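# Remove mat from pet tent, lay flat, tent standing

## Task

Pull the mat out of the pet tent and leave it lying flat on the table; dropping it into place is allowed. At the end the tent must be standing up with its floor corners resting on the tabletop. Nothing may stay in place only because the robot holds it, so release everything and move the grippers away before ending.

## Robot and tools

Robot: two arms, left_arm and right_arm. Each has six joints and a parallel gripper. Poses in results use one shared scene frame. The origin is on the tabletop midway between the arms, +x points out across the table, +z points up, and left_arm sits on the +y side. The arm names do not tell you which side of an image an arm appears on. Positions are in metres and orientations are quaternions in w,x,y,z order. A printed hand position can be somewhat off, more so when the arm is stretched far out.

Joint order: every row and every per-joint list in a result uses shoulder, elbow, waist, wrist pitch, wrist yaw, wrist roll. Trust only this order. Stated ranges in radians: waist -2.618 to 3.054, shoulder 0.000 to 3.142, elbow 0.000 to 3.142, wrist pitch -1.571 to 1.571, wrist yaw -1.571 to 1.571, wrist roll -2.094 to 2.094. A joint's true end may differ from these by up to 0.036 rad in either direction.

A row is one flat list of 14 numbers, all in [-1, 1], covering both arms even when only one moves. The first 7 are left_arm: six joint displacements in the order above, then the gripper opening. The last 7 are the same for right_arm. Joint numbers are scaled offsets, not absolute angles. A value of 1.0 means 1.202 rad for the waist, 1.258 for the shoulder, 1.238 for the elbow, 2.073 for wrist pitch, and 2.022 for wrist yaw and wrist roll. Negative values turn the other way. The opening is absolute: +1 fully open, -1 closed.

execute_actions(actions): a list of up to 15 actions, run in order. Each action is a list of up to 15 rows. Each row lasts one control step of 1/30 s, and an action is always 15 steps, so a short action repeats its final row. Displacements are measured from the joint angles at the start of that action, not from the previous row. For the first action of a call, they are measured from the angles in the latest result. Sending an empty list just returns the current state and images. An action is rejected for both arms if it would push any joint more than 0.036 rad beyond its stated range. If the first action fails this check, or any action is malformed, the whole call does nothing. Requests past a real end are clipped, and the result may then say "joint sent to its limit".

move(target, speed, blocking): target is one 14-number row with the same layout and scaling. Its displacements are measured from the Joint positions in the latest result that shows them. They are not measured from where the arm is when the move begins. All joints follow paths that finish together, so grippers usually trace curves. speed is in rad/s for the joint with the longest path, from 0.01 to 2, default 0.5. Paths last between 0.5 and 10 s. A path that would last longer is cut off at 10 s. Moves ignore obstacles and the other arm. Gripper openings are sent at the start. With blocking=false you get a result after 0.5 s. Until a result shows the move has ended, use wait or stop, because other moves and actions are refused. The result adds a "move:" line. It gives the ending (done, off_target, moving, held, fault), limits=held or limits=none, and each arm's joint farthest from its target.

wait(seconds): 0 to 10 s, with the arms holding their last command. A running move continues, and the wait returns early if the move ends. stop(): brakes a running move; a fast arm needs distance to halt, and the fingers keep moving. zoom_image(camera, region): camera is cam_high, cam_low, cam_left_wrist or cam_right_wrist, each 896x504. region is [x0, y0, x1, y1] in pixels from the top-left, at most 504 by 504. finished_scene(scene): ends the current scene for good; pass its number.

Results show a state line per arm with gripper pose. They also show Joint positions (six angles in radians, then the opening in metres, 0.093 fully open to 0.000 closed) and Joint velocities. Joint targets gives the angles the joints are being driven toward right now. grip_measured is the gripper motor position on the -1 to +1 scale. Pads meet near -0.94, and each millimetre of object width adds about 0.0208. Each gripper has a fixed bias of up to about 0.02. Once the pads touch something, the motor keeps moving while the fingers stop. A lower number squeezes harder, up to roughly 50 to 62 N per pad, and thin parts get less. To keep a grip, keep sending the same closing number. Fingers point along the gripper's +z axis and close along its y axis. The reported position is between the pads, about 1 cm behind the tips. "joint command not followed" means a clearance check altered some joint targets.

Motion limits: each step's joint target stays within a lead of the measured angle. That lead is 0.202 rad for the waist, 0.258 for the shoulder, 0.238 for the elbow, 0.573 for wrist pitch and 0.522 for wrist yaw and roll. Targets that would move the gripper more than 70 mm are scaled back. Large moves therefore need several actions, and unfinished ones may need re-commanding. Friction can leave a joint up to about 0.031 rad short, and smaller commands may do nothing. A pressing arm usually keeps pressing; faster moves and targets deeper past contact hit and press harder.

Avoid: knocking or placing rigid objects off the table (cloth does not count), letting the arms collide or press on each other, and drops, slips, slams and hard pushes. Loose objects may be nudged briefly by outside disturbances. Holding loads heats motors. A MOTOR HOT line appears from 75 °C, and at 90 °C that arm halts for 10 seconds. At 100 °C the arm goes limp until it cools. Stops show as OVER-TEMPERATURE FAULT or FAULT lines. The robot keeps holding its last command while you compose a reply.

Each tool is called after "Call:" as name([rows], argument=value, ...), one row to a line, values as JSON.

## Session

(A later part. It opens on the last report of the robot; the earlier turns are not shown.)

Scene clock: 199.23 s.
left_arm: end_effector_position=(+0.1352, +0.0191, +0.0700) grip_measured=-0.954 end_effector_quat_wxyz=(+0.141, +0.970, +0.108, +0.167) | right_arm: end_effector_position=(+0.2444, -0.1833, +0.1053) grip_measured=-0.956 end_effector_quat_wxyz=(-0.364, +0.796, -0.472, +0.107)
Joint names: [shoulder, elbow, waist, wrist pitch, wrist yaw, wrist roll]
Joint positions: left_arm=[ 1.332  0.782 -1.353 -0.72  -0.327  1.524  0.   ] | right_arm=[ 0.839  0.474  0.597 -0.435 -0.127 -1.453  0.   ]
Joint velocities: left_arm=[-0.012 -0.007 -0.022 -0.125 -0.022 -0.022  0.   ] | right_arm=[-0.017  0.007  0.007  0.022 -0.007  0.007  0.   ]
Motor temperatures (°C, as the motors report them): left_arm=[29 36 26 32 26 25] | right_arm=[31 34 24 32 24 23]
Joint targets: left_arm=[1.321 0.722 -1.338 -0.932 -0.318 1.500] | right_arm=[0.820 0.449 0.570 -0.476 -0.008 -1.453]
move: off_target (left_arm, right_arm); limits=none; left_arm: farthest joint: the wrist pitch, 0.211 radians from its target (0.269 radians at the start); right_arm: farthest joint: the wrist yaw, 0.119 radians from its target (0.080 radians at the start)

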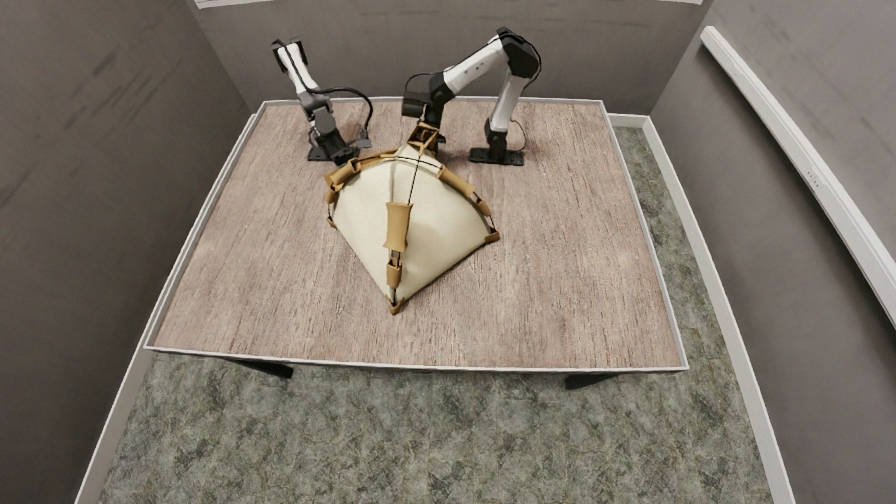

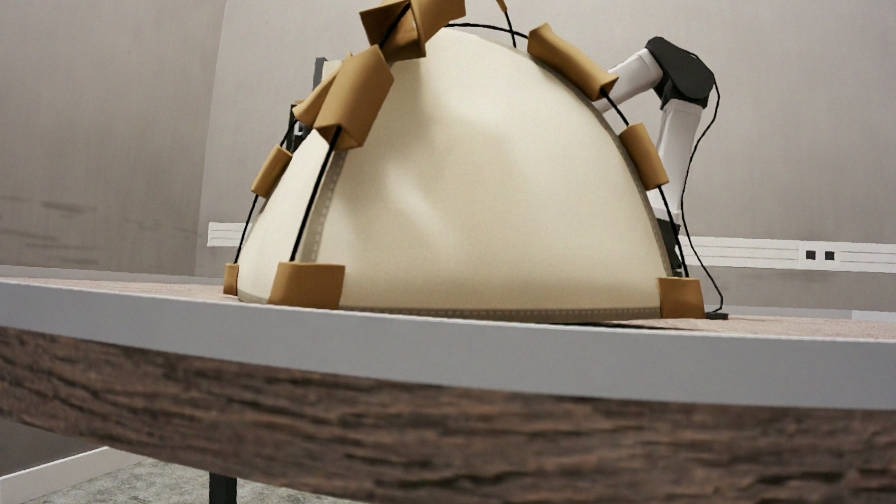

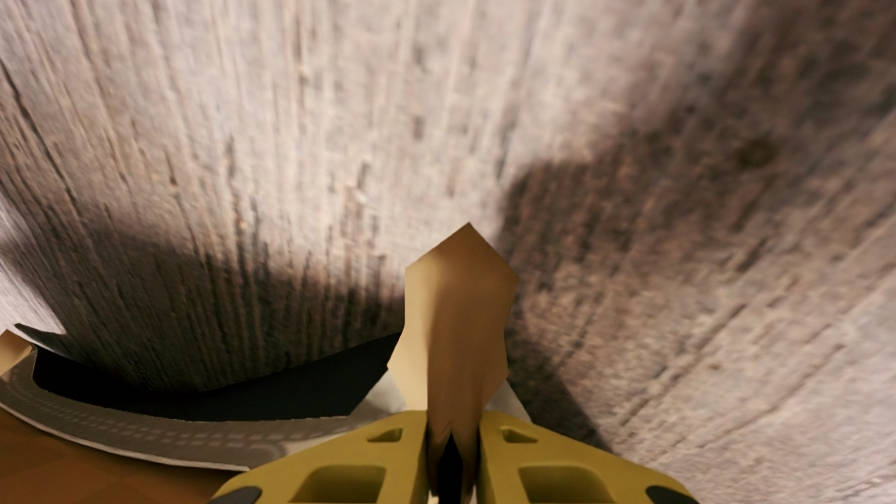

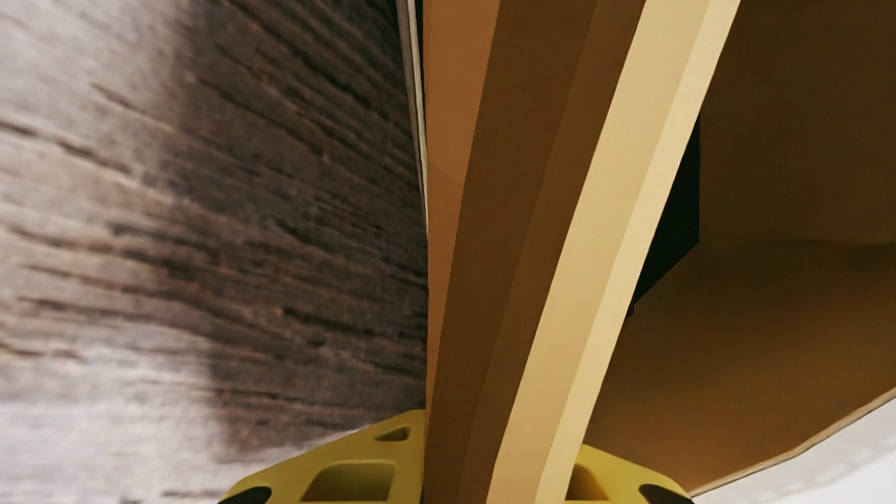

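Call:
move(target=[-0.06,-0.16,0.12,-0.15,0,0,-1,-0.15,-0.05,0.05,-0.09,0.06,0,-1], speed=0.12)

Scene clock: 204.23 s.
left_arm: end_effector_position=(+0.1518, +0.0500, +0.0567) grip_measured=-0.954 end_effector_quat_wxyz=(+0.128, +0.969, +0.136, +0.159) | right_arm: end_effector_position=(+0.2128, -0.1826, +0.1098) grip_measured=-0.956 end_effector_quat_wxyz=(-0.377, +0.809, -0.440, +0.099)
Joint names: [shoulder, elbow, waist, wrist pitch, wrist yaw, wrist roll]
Joint positions: left_arm=[ 1.256  0.682 -1.245 -0.702 -0.29   1.569  0.   ] | right_arm=[ 0.674  0.437  0.674 -0.542 -0.123 -1.45   0.   ]
Joint velocities: left_arm=[-0.012 -0.027 -0.022 -0.037 -0.037 -0.051  0.   ] | right_arm=[ 0.007  0.007 -0.012 -0.037 -0.022 -0.066  0.   ]
Motor temperatures (°C, as the motors report them): left_arm=[29 35 26 32 26 25] | right_arm=[30 34 24 31 24 23]
Joint targets: left_arm=[1.256 0.600 -1.215 -0.978 -0.321 1.532] | right_arm=[0.651 0.412 0.657 -0.622 -0.006 -1.453]
move: off_target (left_arm, right_arm); limits=none; left_arm: farthest joint: the wrist pitch, 0.329 radians from its target (0.311 radians at the start); right_arm: farthest joint: the wrist yaw, 0.118 radians from its target (0.121 radians at the start)

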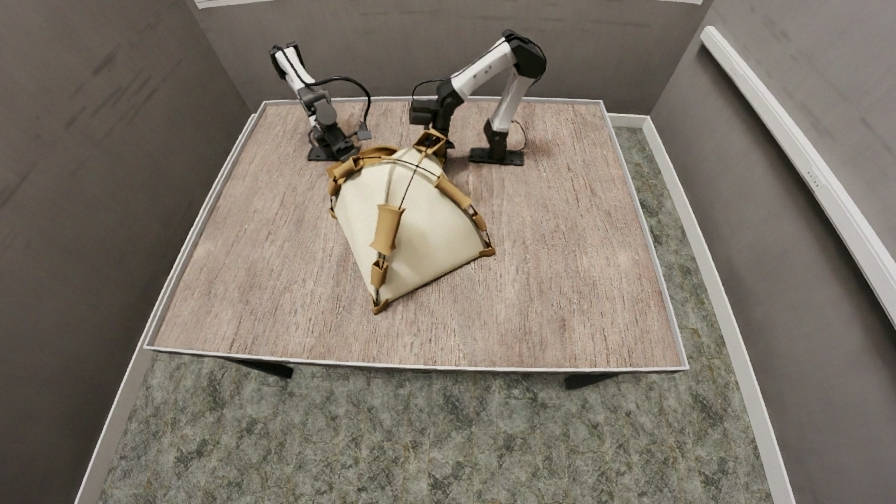

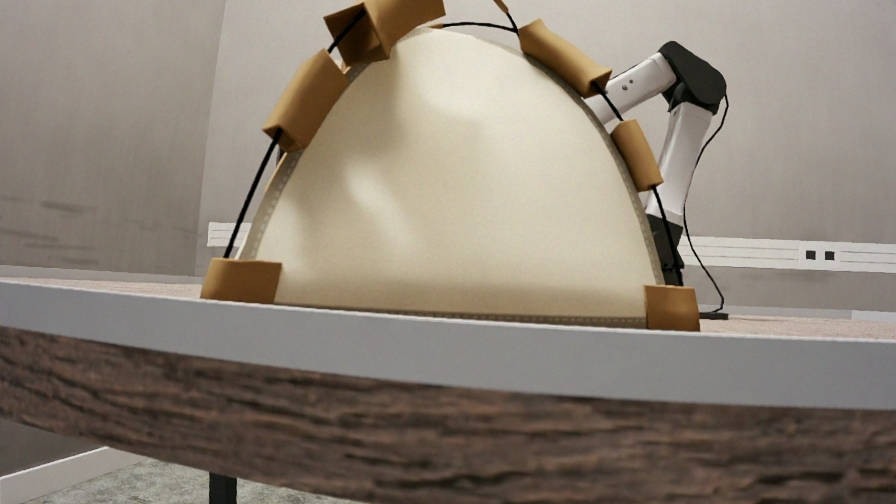

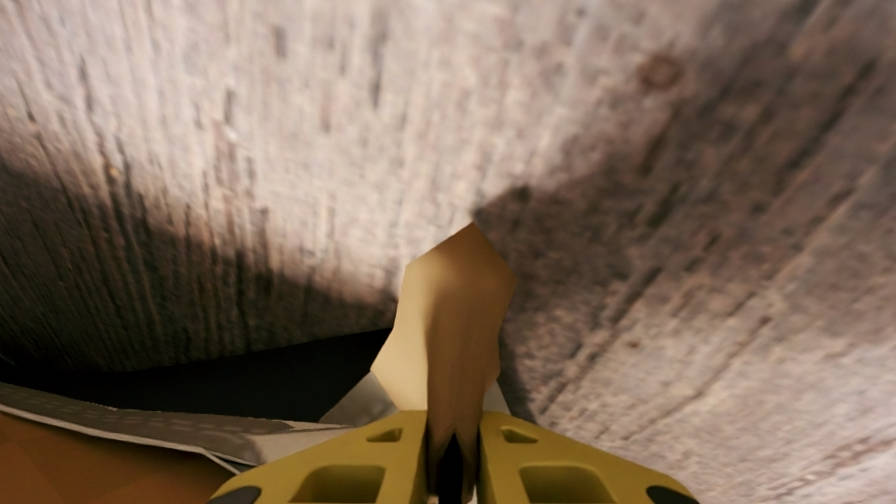

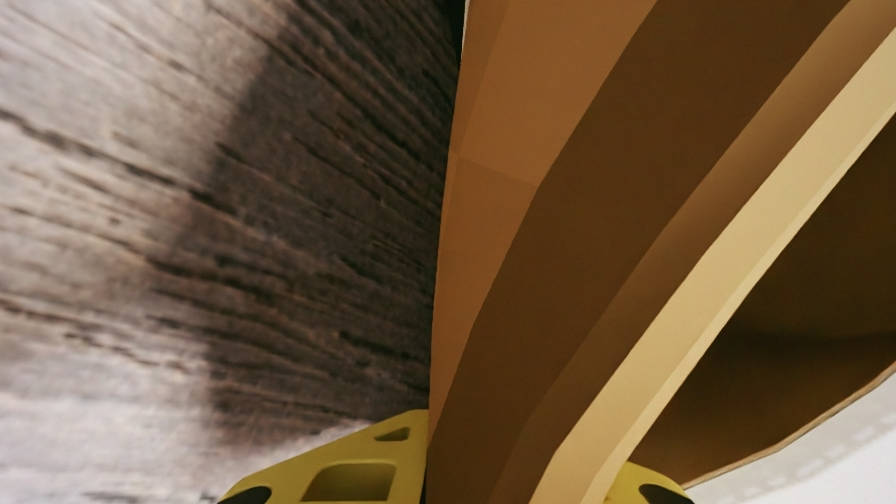

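Call:
move(target=[0,-0.06,0.25,-0.13,0,0.05,-1,-0.15,-0.04,0.15,-0.12,0.06,0,-1], speed=0.12)

Call:
zoom_image(camera="cam_high", region=[290,70,550,250])

Scene clock: 209.23 s.
left_arm: end_effector_position=(+0.1893, +0.0718, +0.0552) grip_measured=-0.954 end_effector_quat_wxyz=(+0.116, +0.971, +0.166, +0.129) | right_arm: end_effector_position=(+0.1768, -0.1791, +0.1124) grip_measured=-0.956 end_effector_quat_wxyz=(-0.384, +0.833, -0.384, +0.103)
Joint names: [shoulder, elbow, waist, wrist pitch, wrist yaw, wrist roll]
Joint positions: left_arm=[ 1.247  0.685 -0.992 -0.703 -0.171  1.746  0.   ] | right_arm=[ 0.508  0.412  0.855 -0.657 -0.039 -1.437  0.   ]
Joint velocities: left_arm=[-0.002  0.002 -0.007  0.022 -0.066 -0.022  0.   ] | right_arm=[-0.002  0.022 -0.002 -0.007 -0.051 -0.022  0.   ]
Motor temperatures (°C, as the motors report them): left_arm=[29 35 26 32 27 25] | right_arm=[30 34 24 31 24 23]
Joint targets: left_arm=[1.256 0.608 -0.945 -0.970 -0.289 1.671] | right_arm=[0.485 0.387 0.854 -0.790 -0.002 -1.451]
move: off_target (left_arm, right_arm); limits=none; left_arm: farthest joint: the wrist pitch, 0.268 radians from its target (0.269 radians at the start); right_arm: farthest joint: the wrist pitch, 0.134 radians from its target (0.249 radians at the start)

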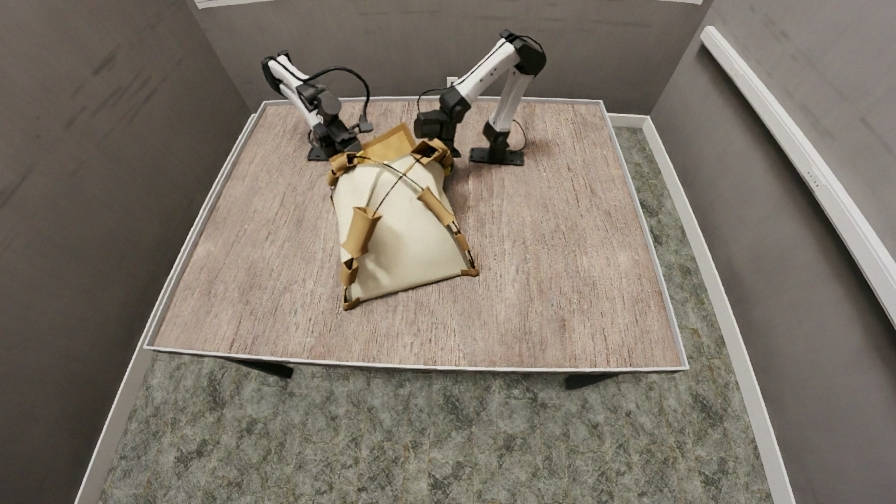

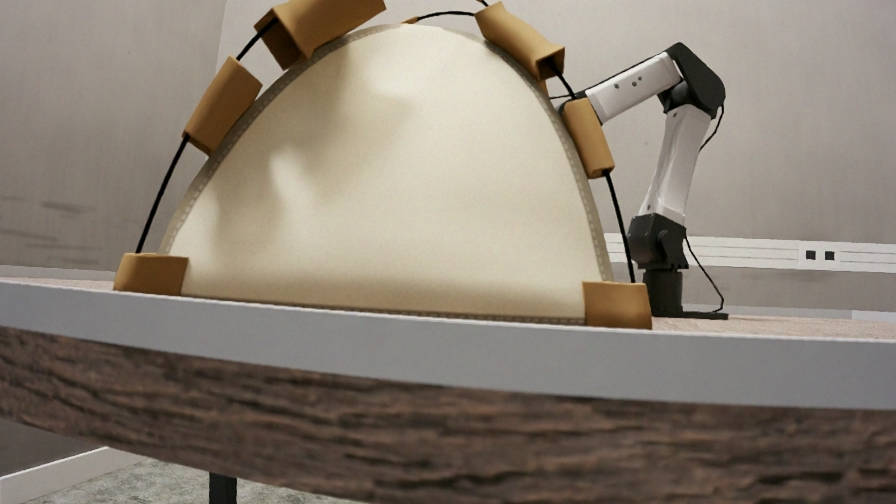

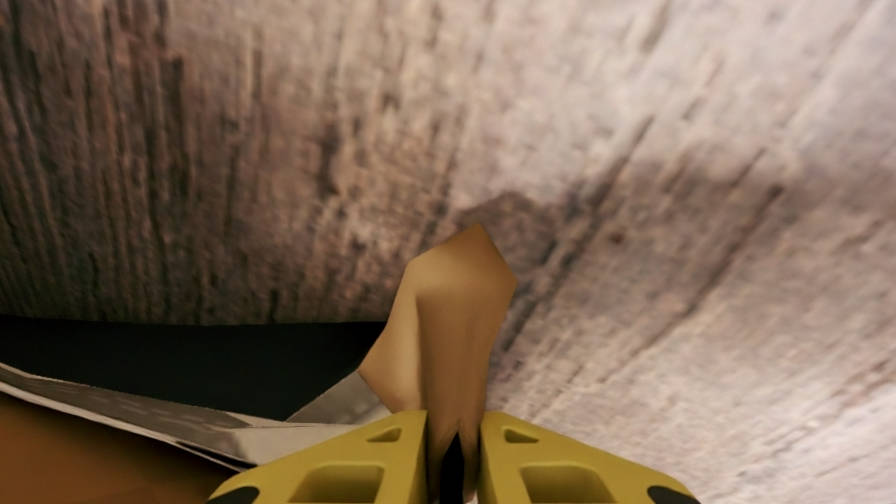

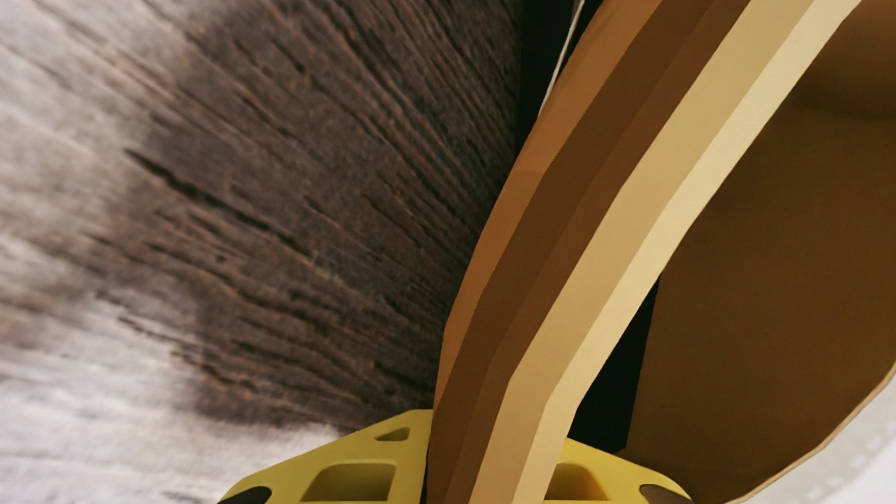

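Region (290, 70, 550, 250) of cam_high's 896x504 image, scaled by 1.938, with more detail than that image has; it fills the top 349 rows of this view, and the rest is white.

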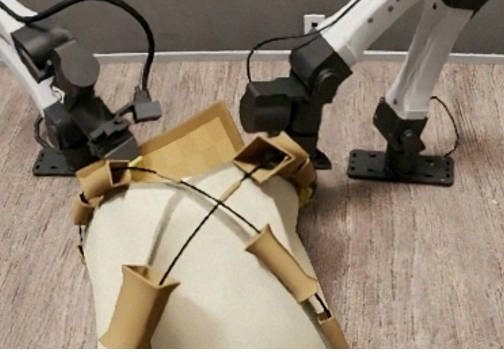

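Call:
move(target=[0.03,0,0.2,-0.04,0,-0.05,-1,0.5,0.28,0.6,-0.055,0.02,0.3,-1], speed=0.2)

Call:
zoom_image(camera="cam_high", region=[290,70,550,250])

Scene clock: 217.53 s.
left_arm: end_effector_position=(+0.2111, +0.1109, +0.0511) grip_measured=-0.954 end_effector_quat_wxyz=(+0.083, +0.953, +0.272, +0.103) | right_arm: end_effector_position=(+0.0757, -0.0744, +0.1072) grip_measured=-0.957 end_effector_quat_wxyz=(-0.253, +0.881, -0.399, -0.019)
Joint names: [shoulder, elbow, waist, wrist pitch, wrist yaw, wrist roll]
Joint positions: left_arm=[ 1.246  0.691 -0.791 -0.78  -0.122  1.719  0.   ] | right_arm=[ 1.119  0.752  1.537 -0.708  0.14  -0.819  0.   ]
Joint velocities: left_arm=[-0.002 -0.007 -0.007 -0.022 -0.051 -0.022  0.   ] | right_arm=[ 0.002 -0.012  0.017 -0.022  0.022 -0.007  0.   ]
Motor temperatures (°C, as the motors report them): left_arm=[28 35 26 32 27 25] | right_arm=[30 35 24 30 24 23]
Joint targets: left_arm=[1.285 0.685 -0.751 -0.786 -0.171 1.645] | right_arm=[1.137 0.758 1.576 -0.772 0.002 -0.830]
move: off_target (left_arm, right_arm); limits=none; left_arm: farthest joint: the wrist roll, 0.074 radians from its target (0.101 radians at the start); right_arm: farthest joint: the wrist yaw, 0.138 radians from its target (0.040 radians at the start)

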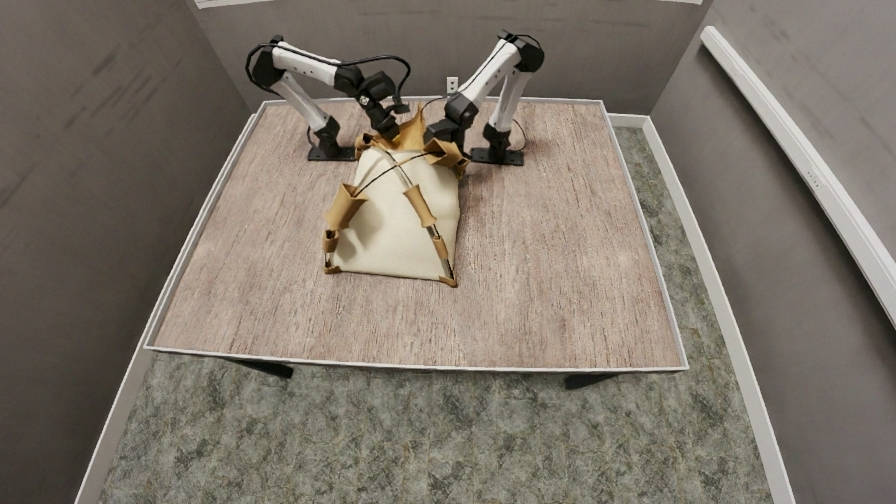

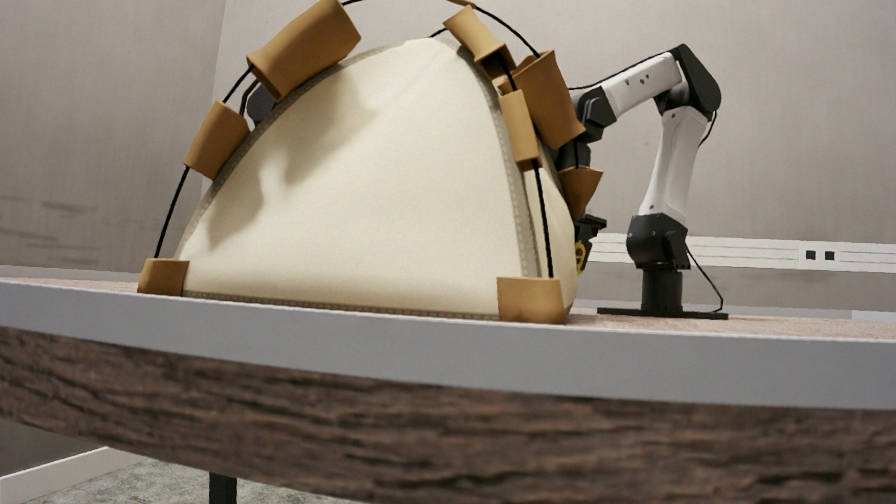

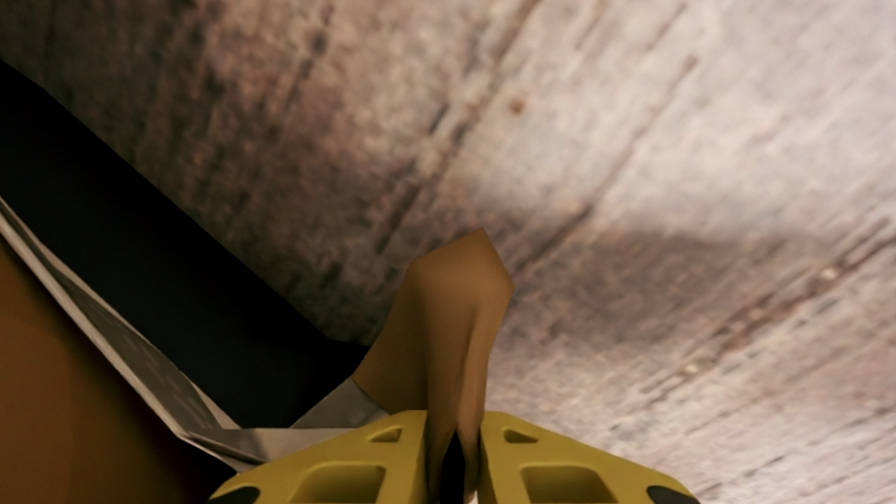

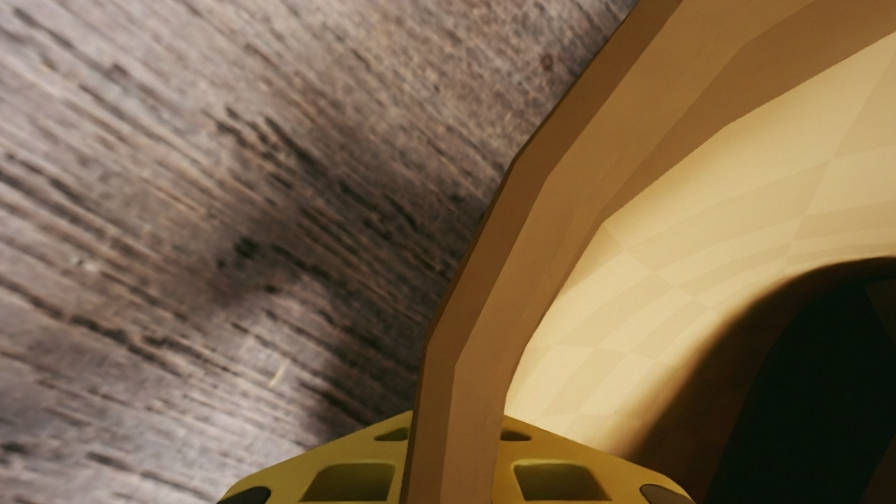

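Region (290, 70, 550, 250) of cam_high's 896x504 image, scaled by 1.938, with more detail than that image has; it fills the top 349 rows of this view, and the rest is white.

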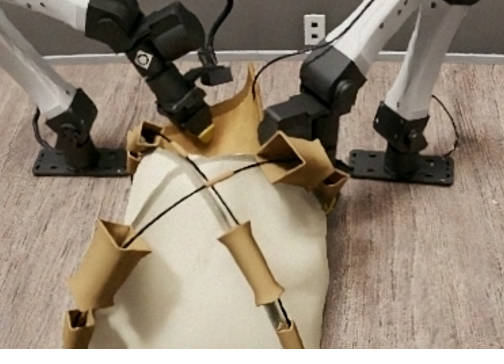

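Call:
move(target=[0.12,0.1,0.1,0,0,-0.25,-1,0.1,0.08,0.4,-0.04,-0.07,0.3,-1], speed=0.15)

Call:
zoom_image(camera="cam_high", region=[290,70,550,250])

Scene clock: 227.43 s.
left_arm: end_effector_position=(+0.2143, +0.1158, +0.0486) grip_measured=-0.955 end_effector_quat_wxyz=(+0.047, +0.872, +0.486, +0.041) | right_arm: end_effector_position=(-0.0331, -0.0772, +0.1024) grip_measured=-0.957 end_effector_quat_wxyz=(-0.199, +0.853, -0.476, -0.085)
Joint names: [shoulder, elbow, waist, wrist pitch, wrist yaw, wrist roll]
Joint positions: left_arm=[ 1.366  0.792 -0.719 -0.885 -0.056  1.317  0.   ] | right_arm=[ 1.225  0.831  1.973 -0.784  0.195 -0.22   0.   ]
Joint velocities: left_arm=[ 0.002 -0.017  0.002  0.051 -0.051  0.007  0.   ] | right_arm=[-0.007 -0.027  0.022  0.007 -0.022 -0.051  0.   ]
Motor temperatures (°C, as the motors report them): left_arm=[28 36 27 32 27 25] | right_arm=[30 35 24 30 26 23]
Joint targets: left_arm=[1.397 0.815 -0.671 -0.780 -0.122 1.213] | right_arm=[1.245 0.851 2.018 -0.790 -0.002 -0.213]
move: off_target (left_arm, right_arm); limits=none; left_arm: farthest joint: the wrist pitch, 0.105 radians from its target (0.000 radians at the start); right_arm: farthest joint: the wrist yaw, 0.197 radians from its target (0.141 radians at the start)

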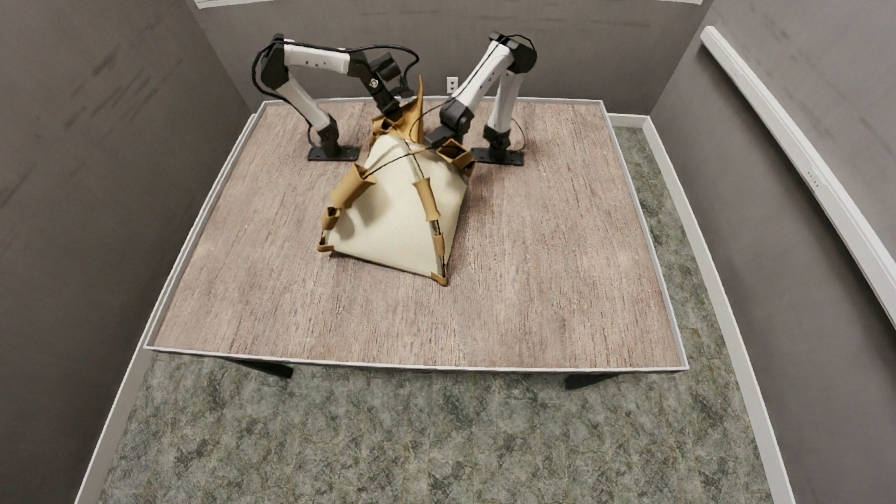

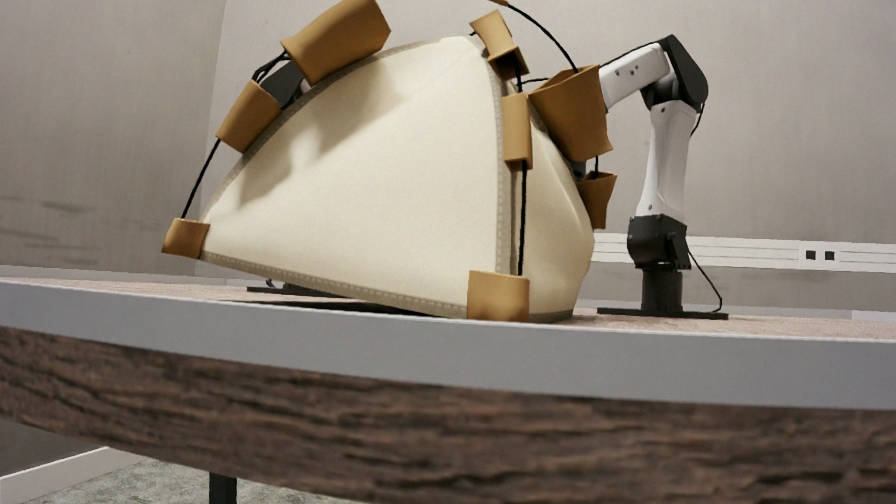

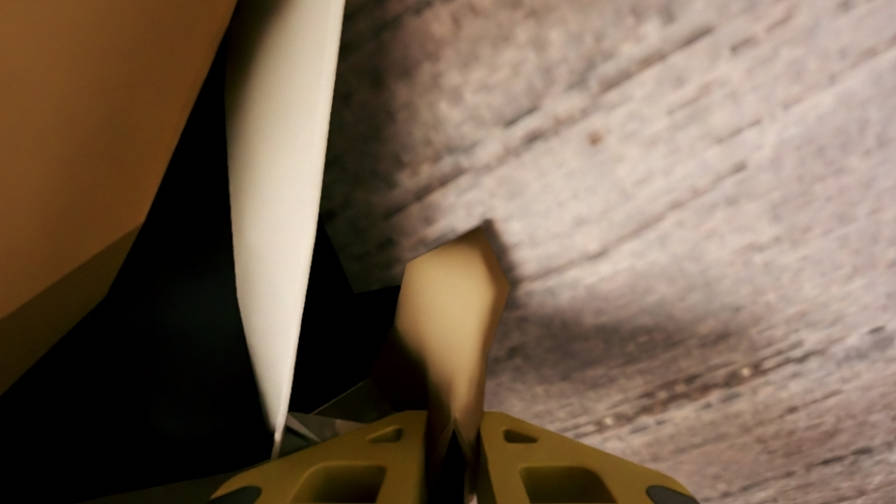

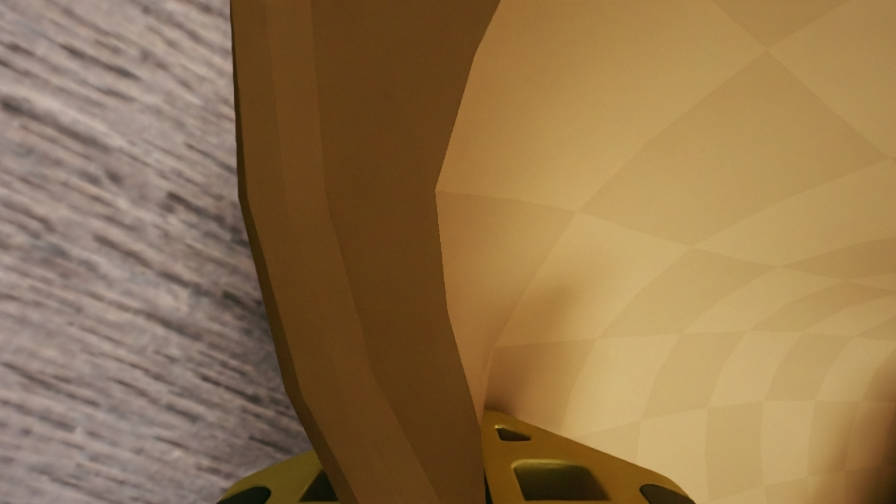

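Region (290, 70, 550, 250) of cam_high's 896x504 image, scaled by 1.938, with more detail than that image has; it fills the top 349 rows of this view, and the rest is white.

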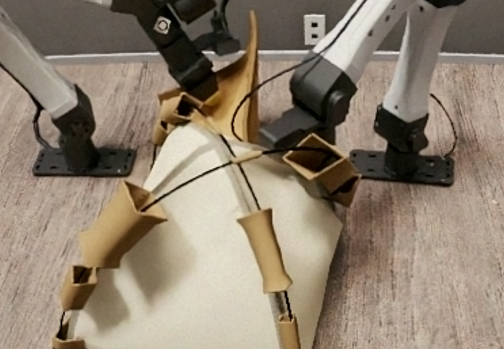

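Call:
move(target=[0,0,0,0,0,0.15,-1,-0.1,-0.08,-0.6,0,-0.09,-0.45,-1], speed=0.3)

Call:
move(target=[0,0,0,0,0,0,-1,-0.3,-0.05,0,-0.1,0,0,0], speed=0.3)

Call:
move(target=[0,0,0.1,0,0,0,-1,-0.1,0.2,0.4,-0.05,0,0.55,0.4])

Scene clock: 235.23 s.
left_arm: end_effector_position=(+0.2173, +0.1179, +0.0490) grip_measured=-0.955 end_effector_quat_wxyz=(+0.034, +0.938, +0.339, +0.063) | right_arm: end_effector_position=(+0.1243, -0.1021, +0.1024) grip_measured=-0.957 end_effector_quat_wxyz=(-0.216, +0.900, -0.378, +0.000)
Joint names: [shoulder, elbow, waist, wrist pitch, wrist yaw, wrist roll]
Joint positions: left_arm=[ 1.366  0.792 -0.727 -0.883 -0.089  1.634  0.   ] | right_arm=[ 1.111  0.76   1.262 -0.784  0.025 -1.121  0.   ]
Joint velocities: left_arm=[-0.022 -0.002  0.032  0.081  0.022 -0.081  0.   ] | right_arm=[-0.007  0.002 -0.002 -0.007 -0.022 -0.007  0.   ]
Motor temperatures (°C, as the motors report them): left_arm=[28 36 27 32 27 26] | right_arm=[30 35 24 30 26 23]
Joint targets: left_arm=[1.366 0.792 -0.719 -0.885 -0.055 1.620] | right_arm=[1.099 0.732 1.252 -0.784 0.013 -1.130]
move: off_target (left_arm, right_arm); limits=none; left_arm: farthest joint: the wrist yaw, 0.033 radians from its target (0.000 radians at the start); right_arm: farthest joint: the elbow, 0.028 radians from its target (0.099 radians at the start)

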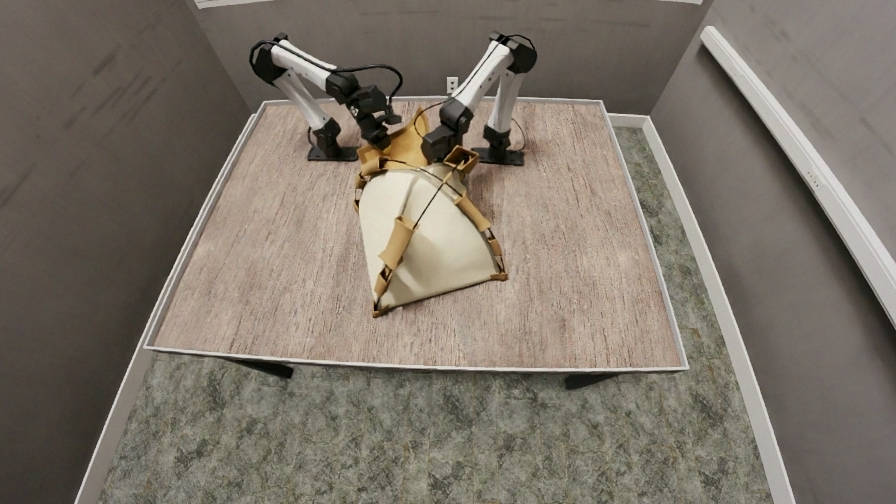

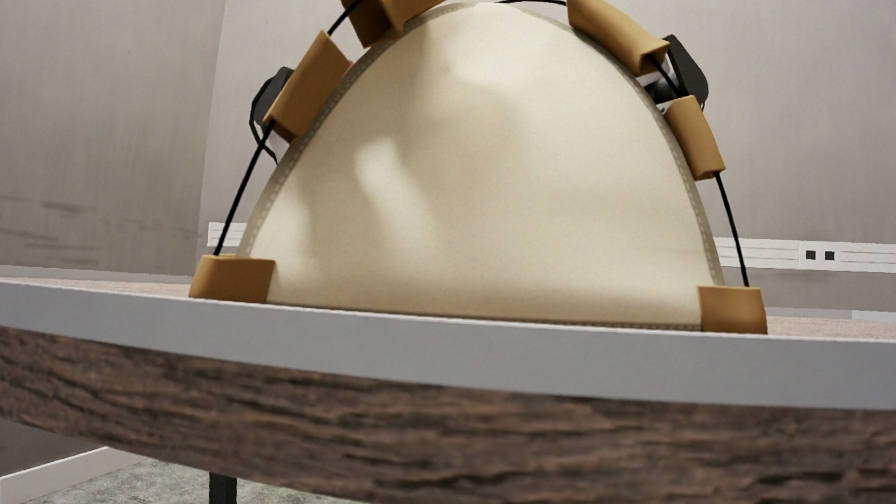

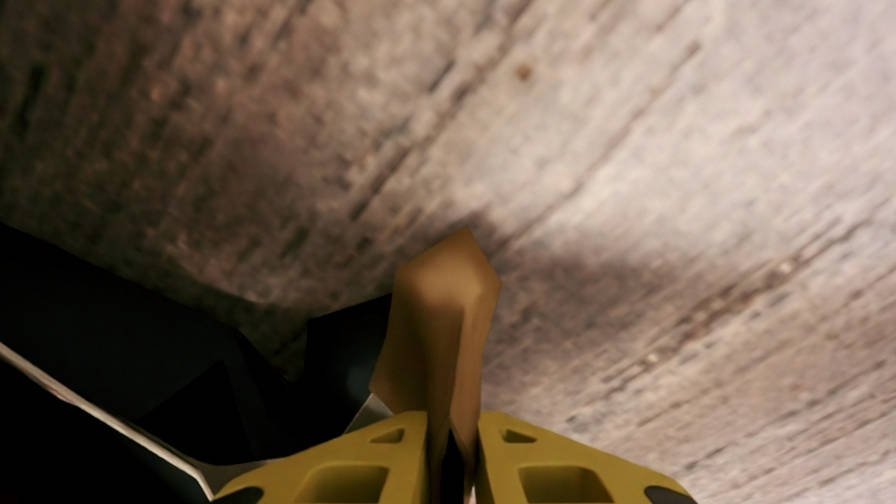

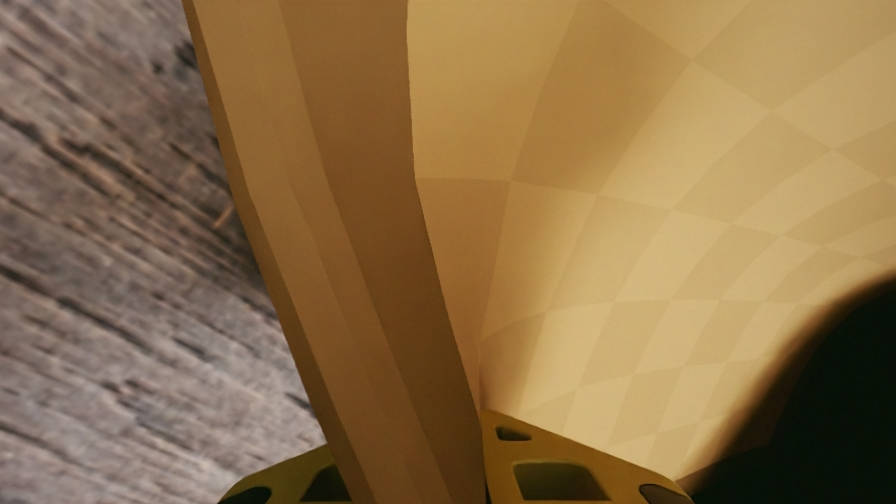

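Scene clock: 237.03 s.
left_arm: end_effector_position=(+0.2204, +0.1180, +0.0495) grip_measured=-0.955 end_effector_quat_wxyz=(+0.035, +0.939, +0.334, +0.071) | right_arm: end_effector_position=(+0.1075, -0.1497, +0.1443) grip_measured=-0.002 end_effector_quat_wxyz=(-0.285, +0.883, -0.372, -0.004)
Joint names: [shoulder, elbow, waist, wrist pitch, wrist yaw, wrist roll]
Joint positions: left_arm=[ 1.366  0.792 -0.727 -0.875 -0.103  1.647  0.   ] | right_arm=[ 0.748  0.725  1.262 -0.969  0.025 -1.121  0.045]
Joint velocities: left_arm=[ 0.007 -0.002 -0.002 -0.022 -0.007  0.037  0.   ] | right_arm=[ 0.012 -0.017 -0.012  0.007  0.051 -0.037  0.003]
Motor temperatures (°C, as the motors report them): left_arm=[28 36 27 32 27 26] | right_arm=[30 35 24 30 26 23]
Joint targets: left_arm=[1.366 0.792 -0.727 -0.883 -0.089 1.634] | right_arm=[0.733 0.698 1.262 -0.991 0.025 -1.121]
move: off_target (right_arm); limits=none; left_arm: farthest joint: the wrist yaw, 0.014 radians from its target (0.000 radians at the start); right_arm: farthest joint: the elbow, 0.026 radians from its target (0.062 radians at the start)

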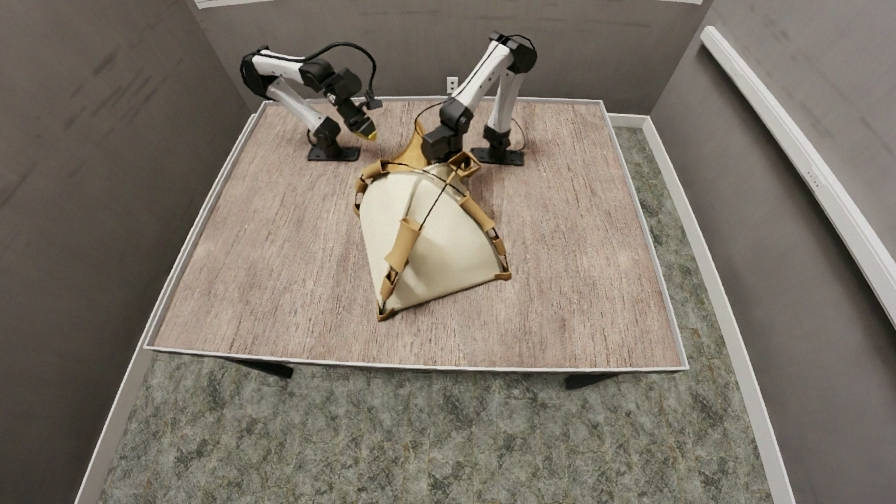

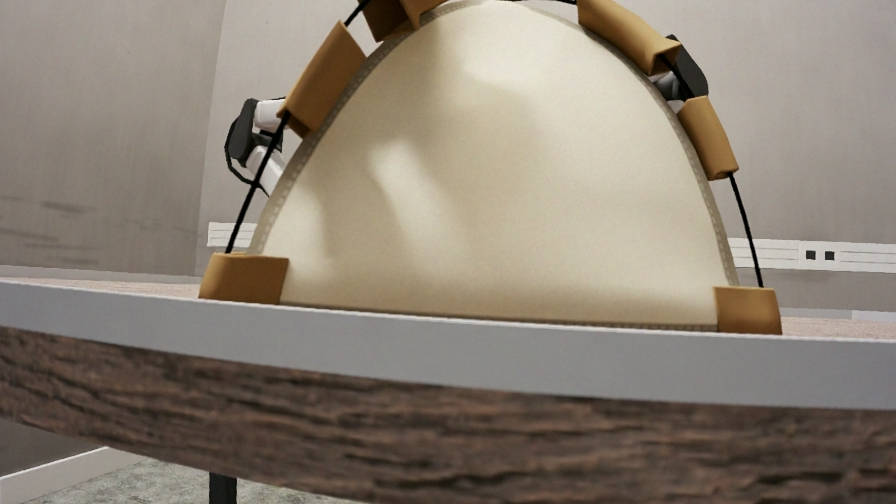

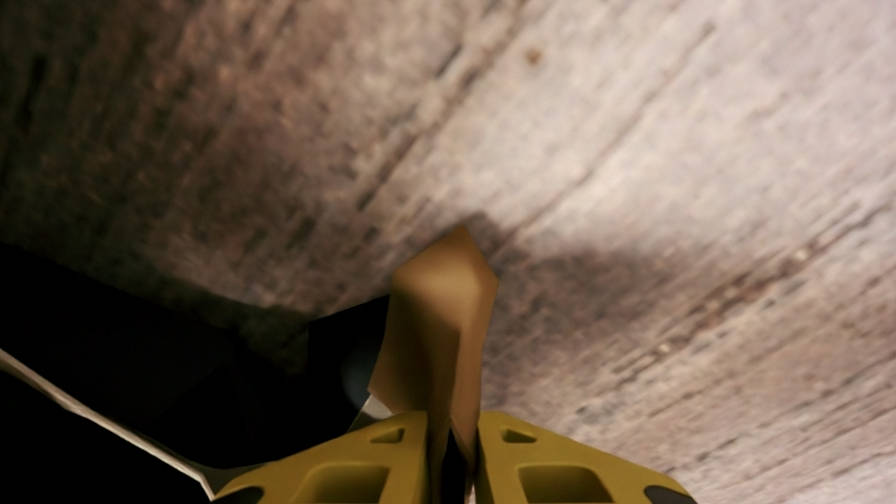

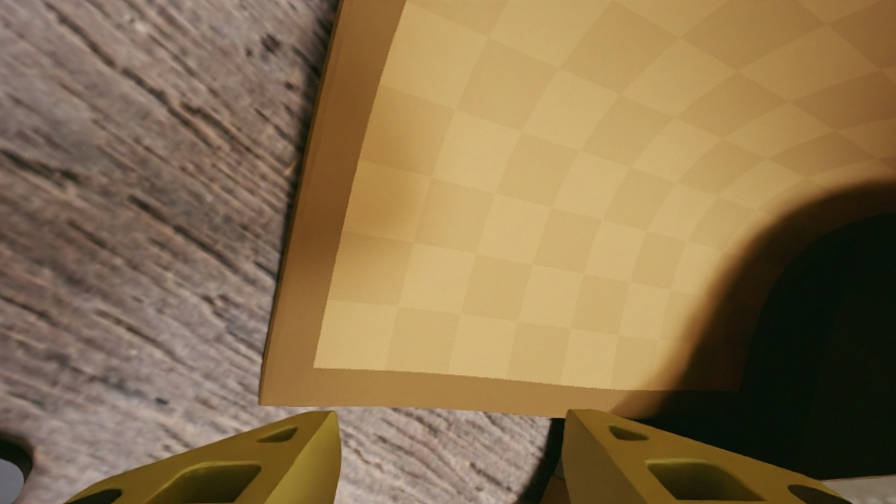

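Scene clock: 240.03 s.
left_arm: end_effector_position=(+0.2384, +0.1352, +0.0499) grip_measured=-0.955 end_effector_quat_wxyz=(+0.035, +0.923, +0.375, +0.078) | right_arm: end_effector_position=(+0.0126, -0.1404, +0.2444) grip_measured=+0.398 end_effector_quat_wxyz=(-0.281, +0.688, -0.599, -0.298)
Joint names: [shoulder, elbow, waist, wrist pitch, wrist yaw, wrist roll]
Joint positions: left_arm=[ 1.366  0.792 -0.624 -0.863 -0.107  1.662  0.   ] | right_arm=[ 0.638  0.96   1.733 -1.048  0.025 -0.018  0.064]
Joint velocities: left_arm=[ 0.002 -0.007 -0.002 -0.051 -0.051 -0.051  0.   ] | right_arm=[ 0.007 -0.007  0.002 -0.066  0.007  0.037 -0.   ]
Motor temperatures (°C, as the motors report them): left_arm=[28 36 27 32 27 25] | right_arm=[29 35 24 30 26 23]
Joint targets: left_arm=[1.366 0.792 -0.607 -0.875 -0.102 1.646] | right_arm=[0.622 0.972 1.742 -1.073 0.025 -0.009]
move: off_target (right_arm); limits=none; left_arm: farthest joint: the waist, 0.018 radians from its target (0.121 radians at the start); right_arm: farthest joint: the wrist pitch, 0.025 radians from its target (0.103 radians at the start)

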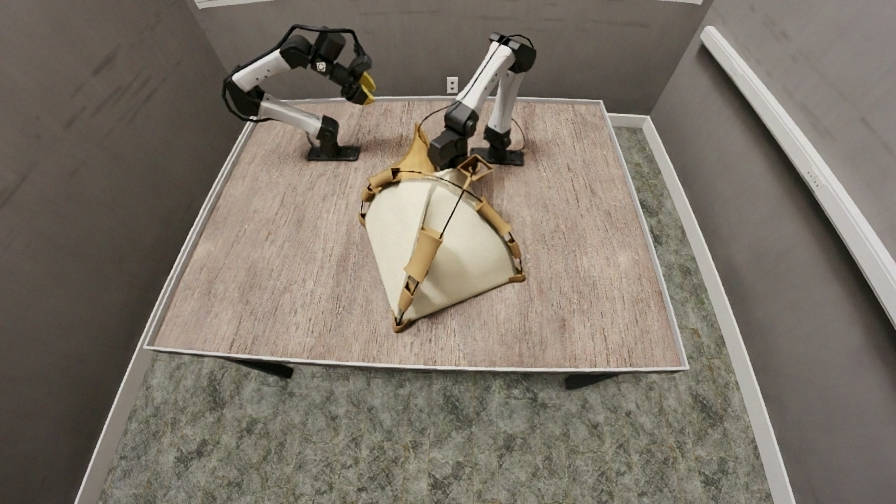

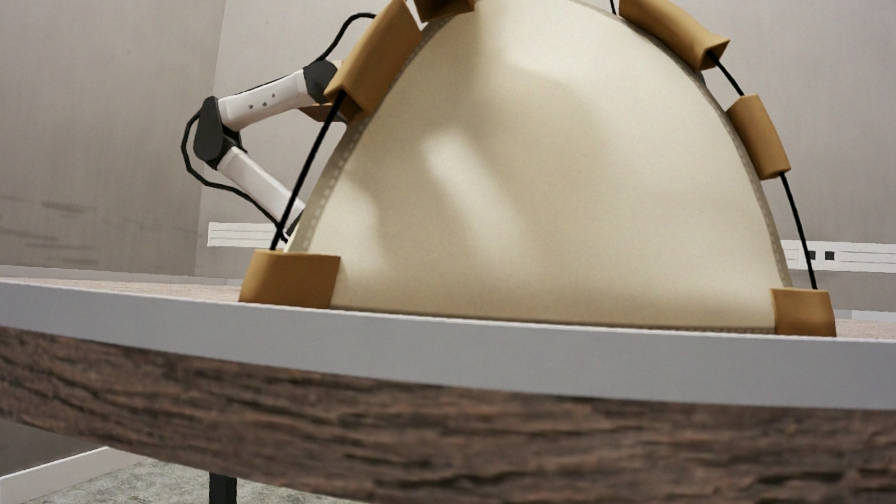

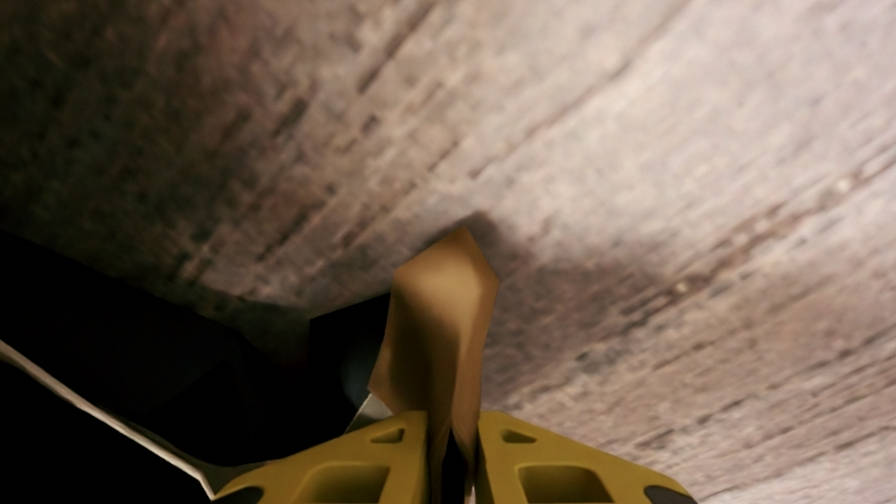

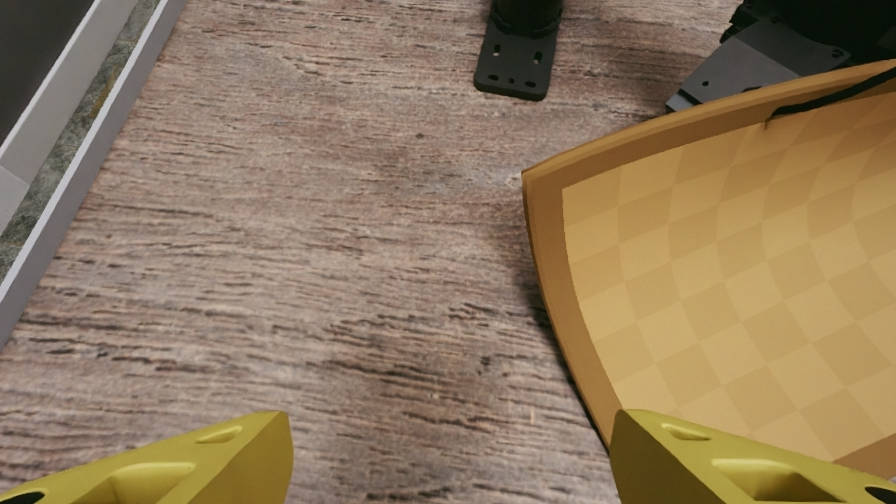

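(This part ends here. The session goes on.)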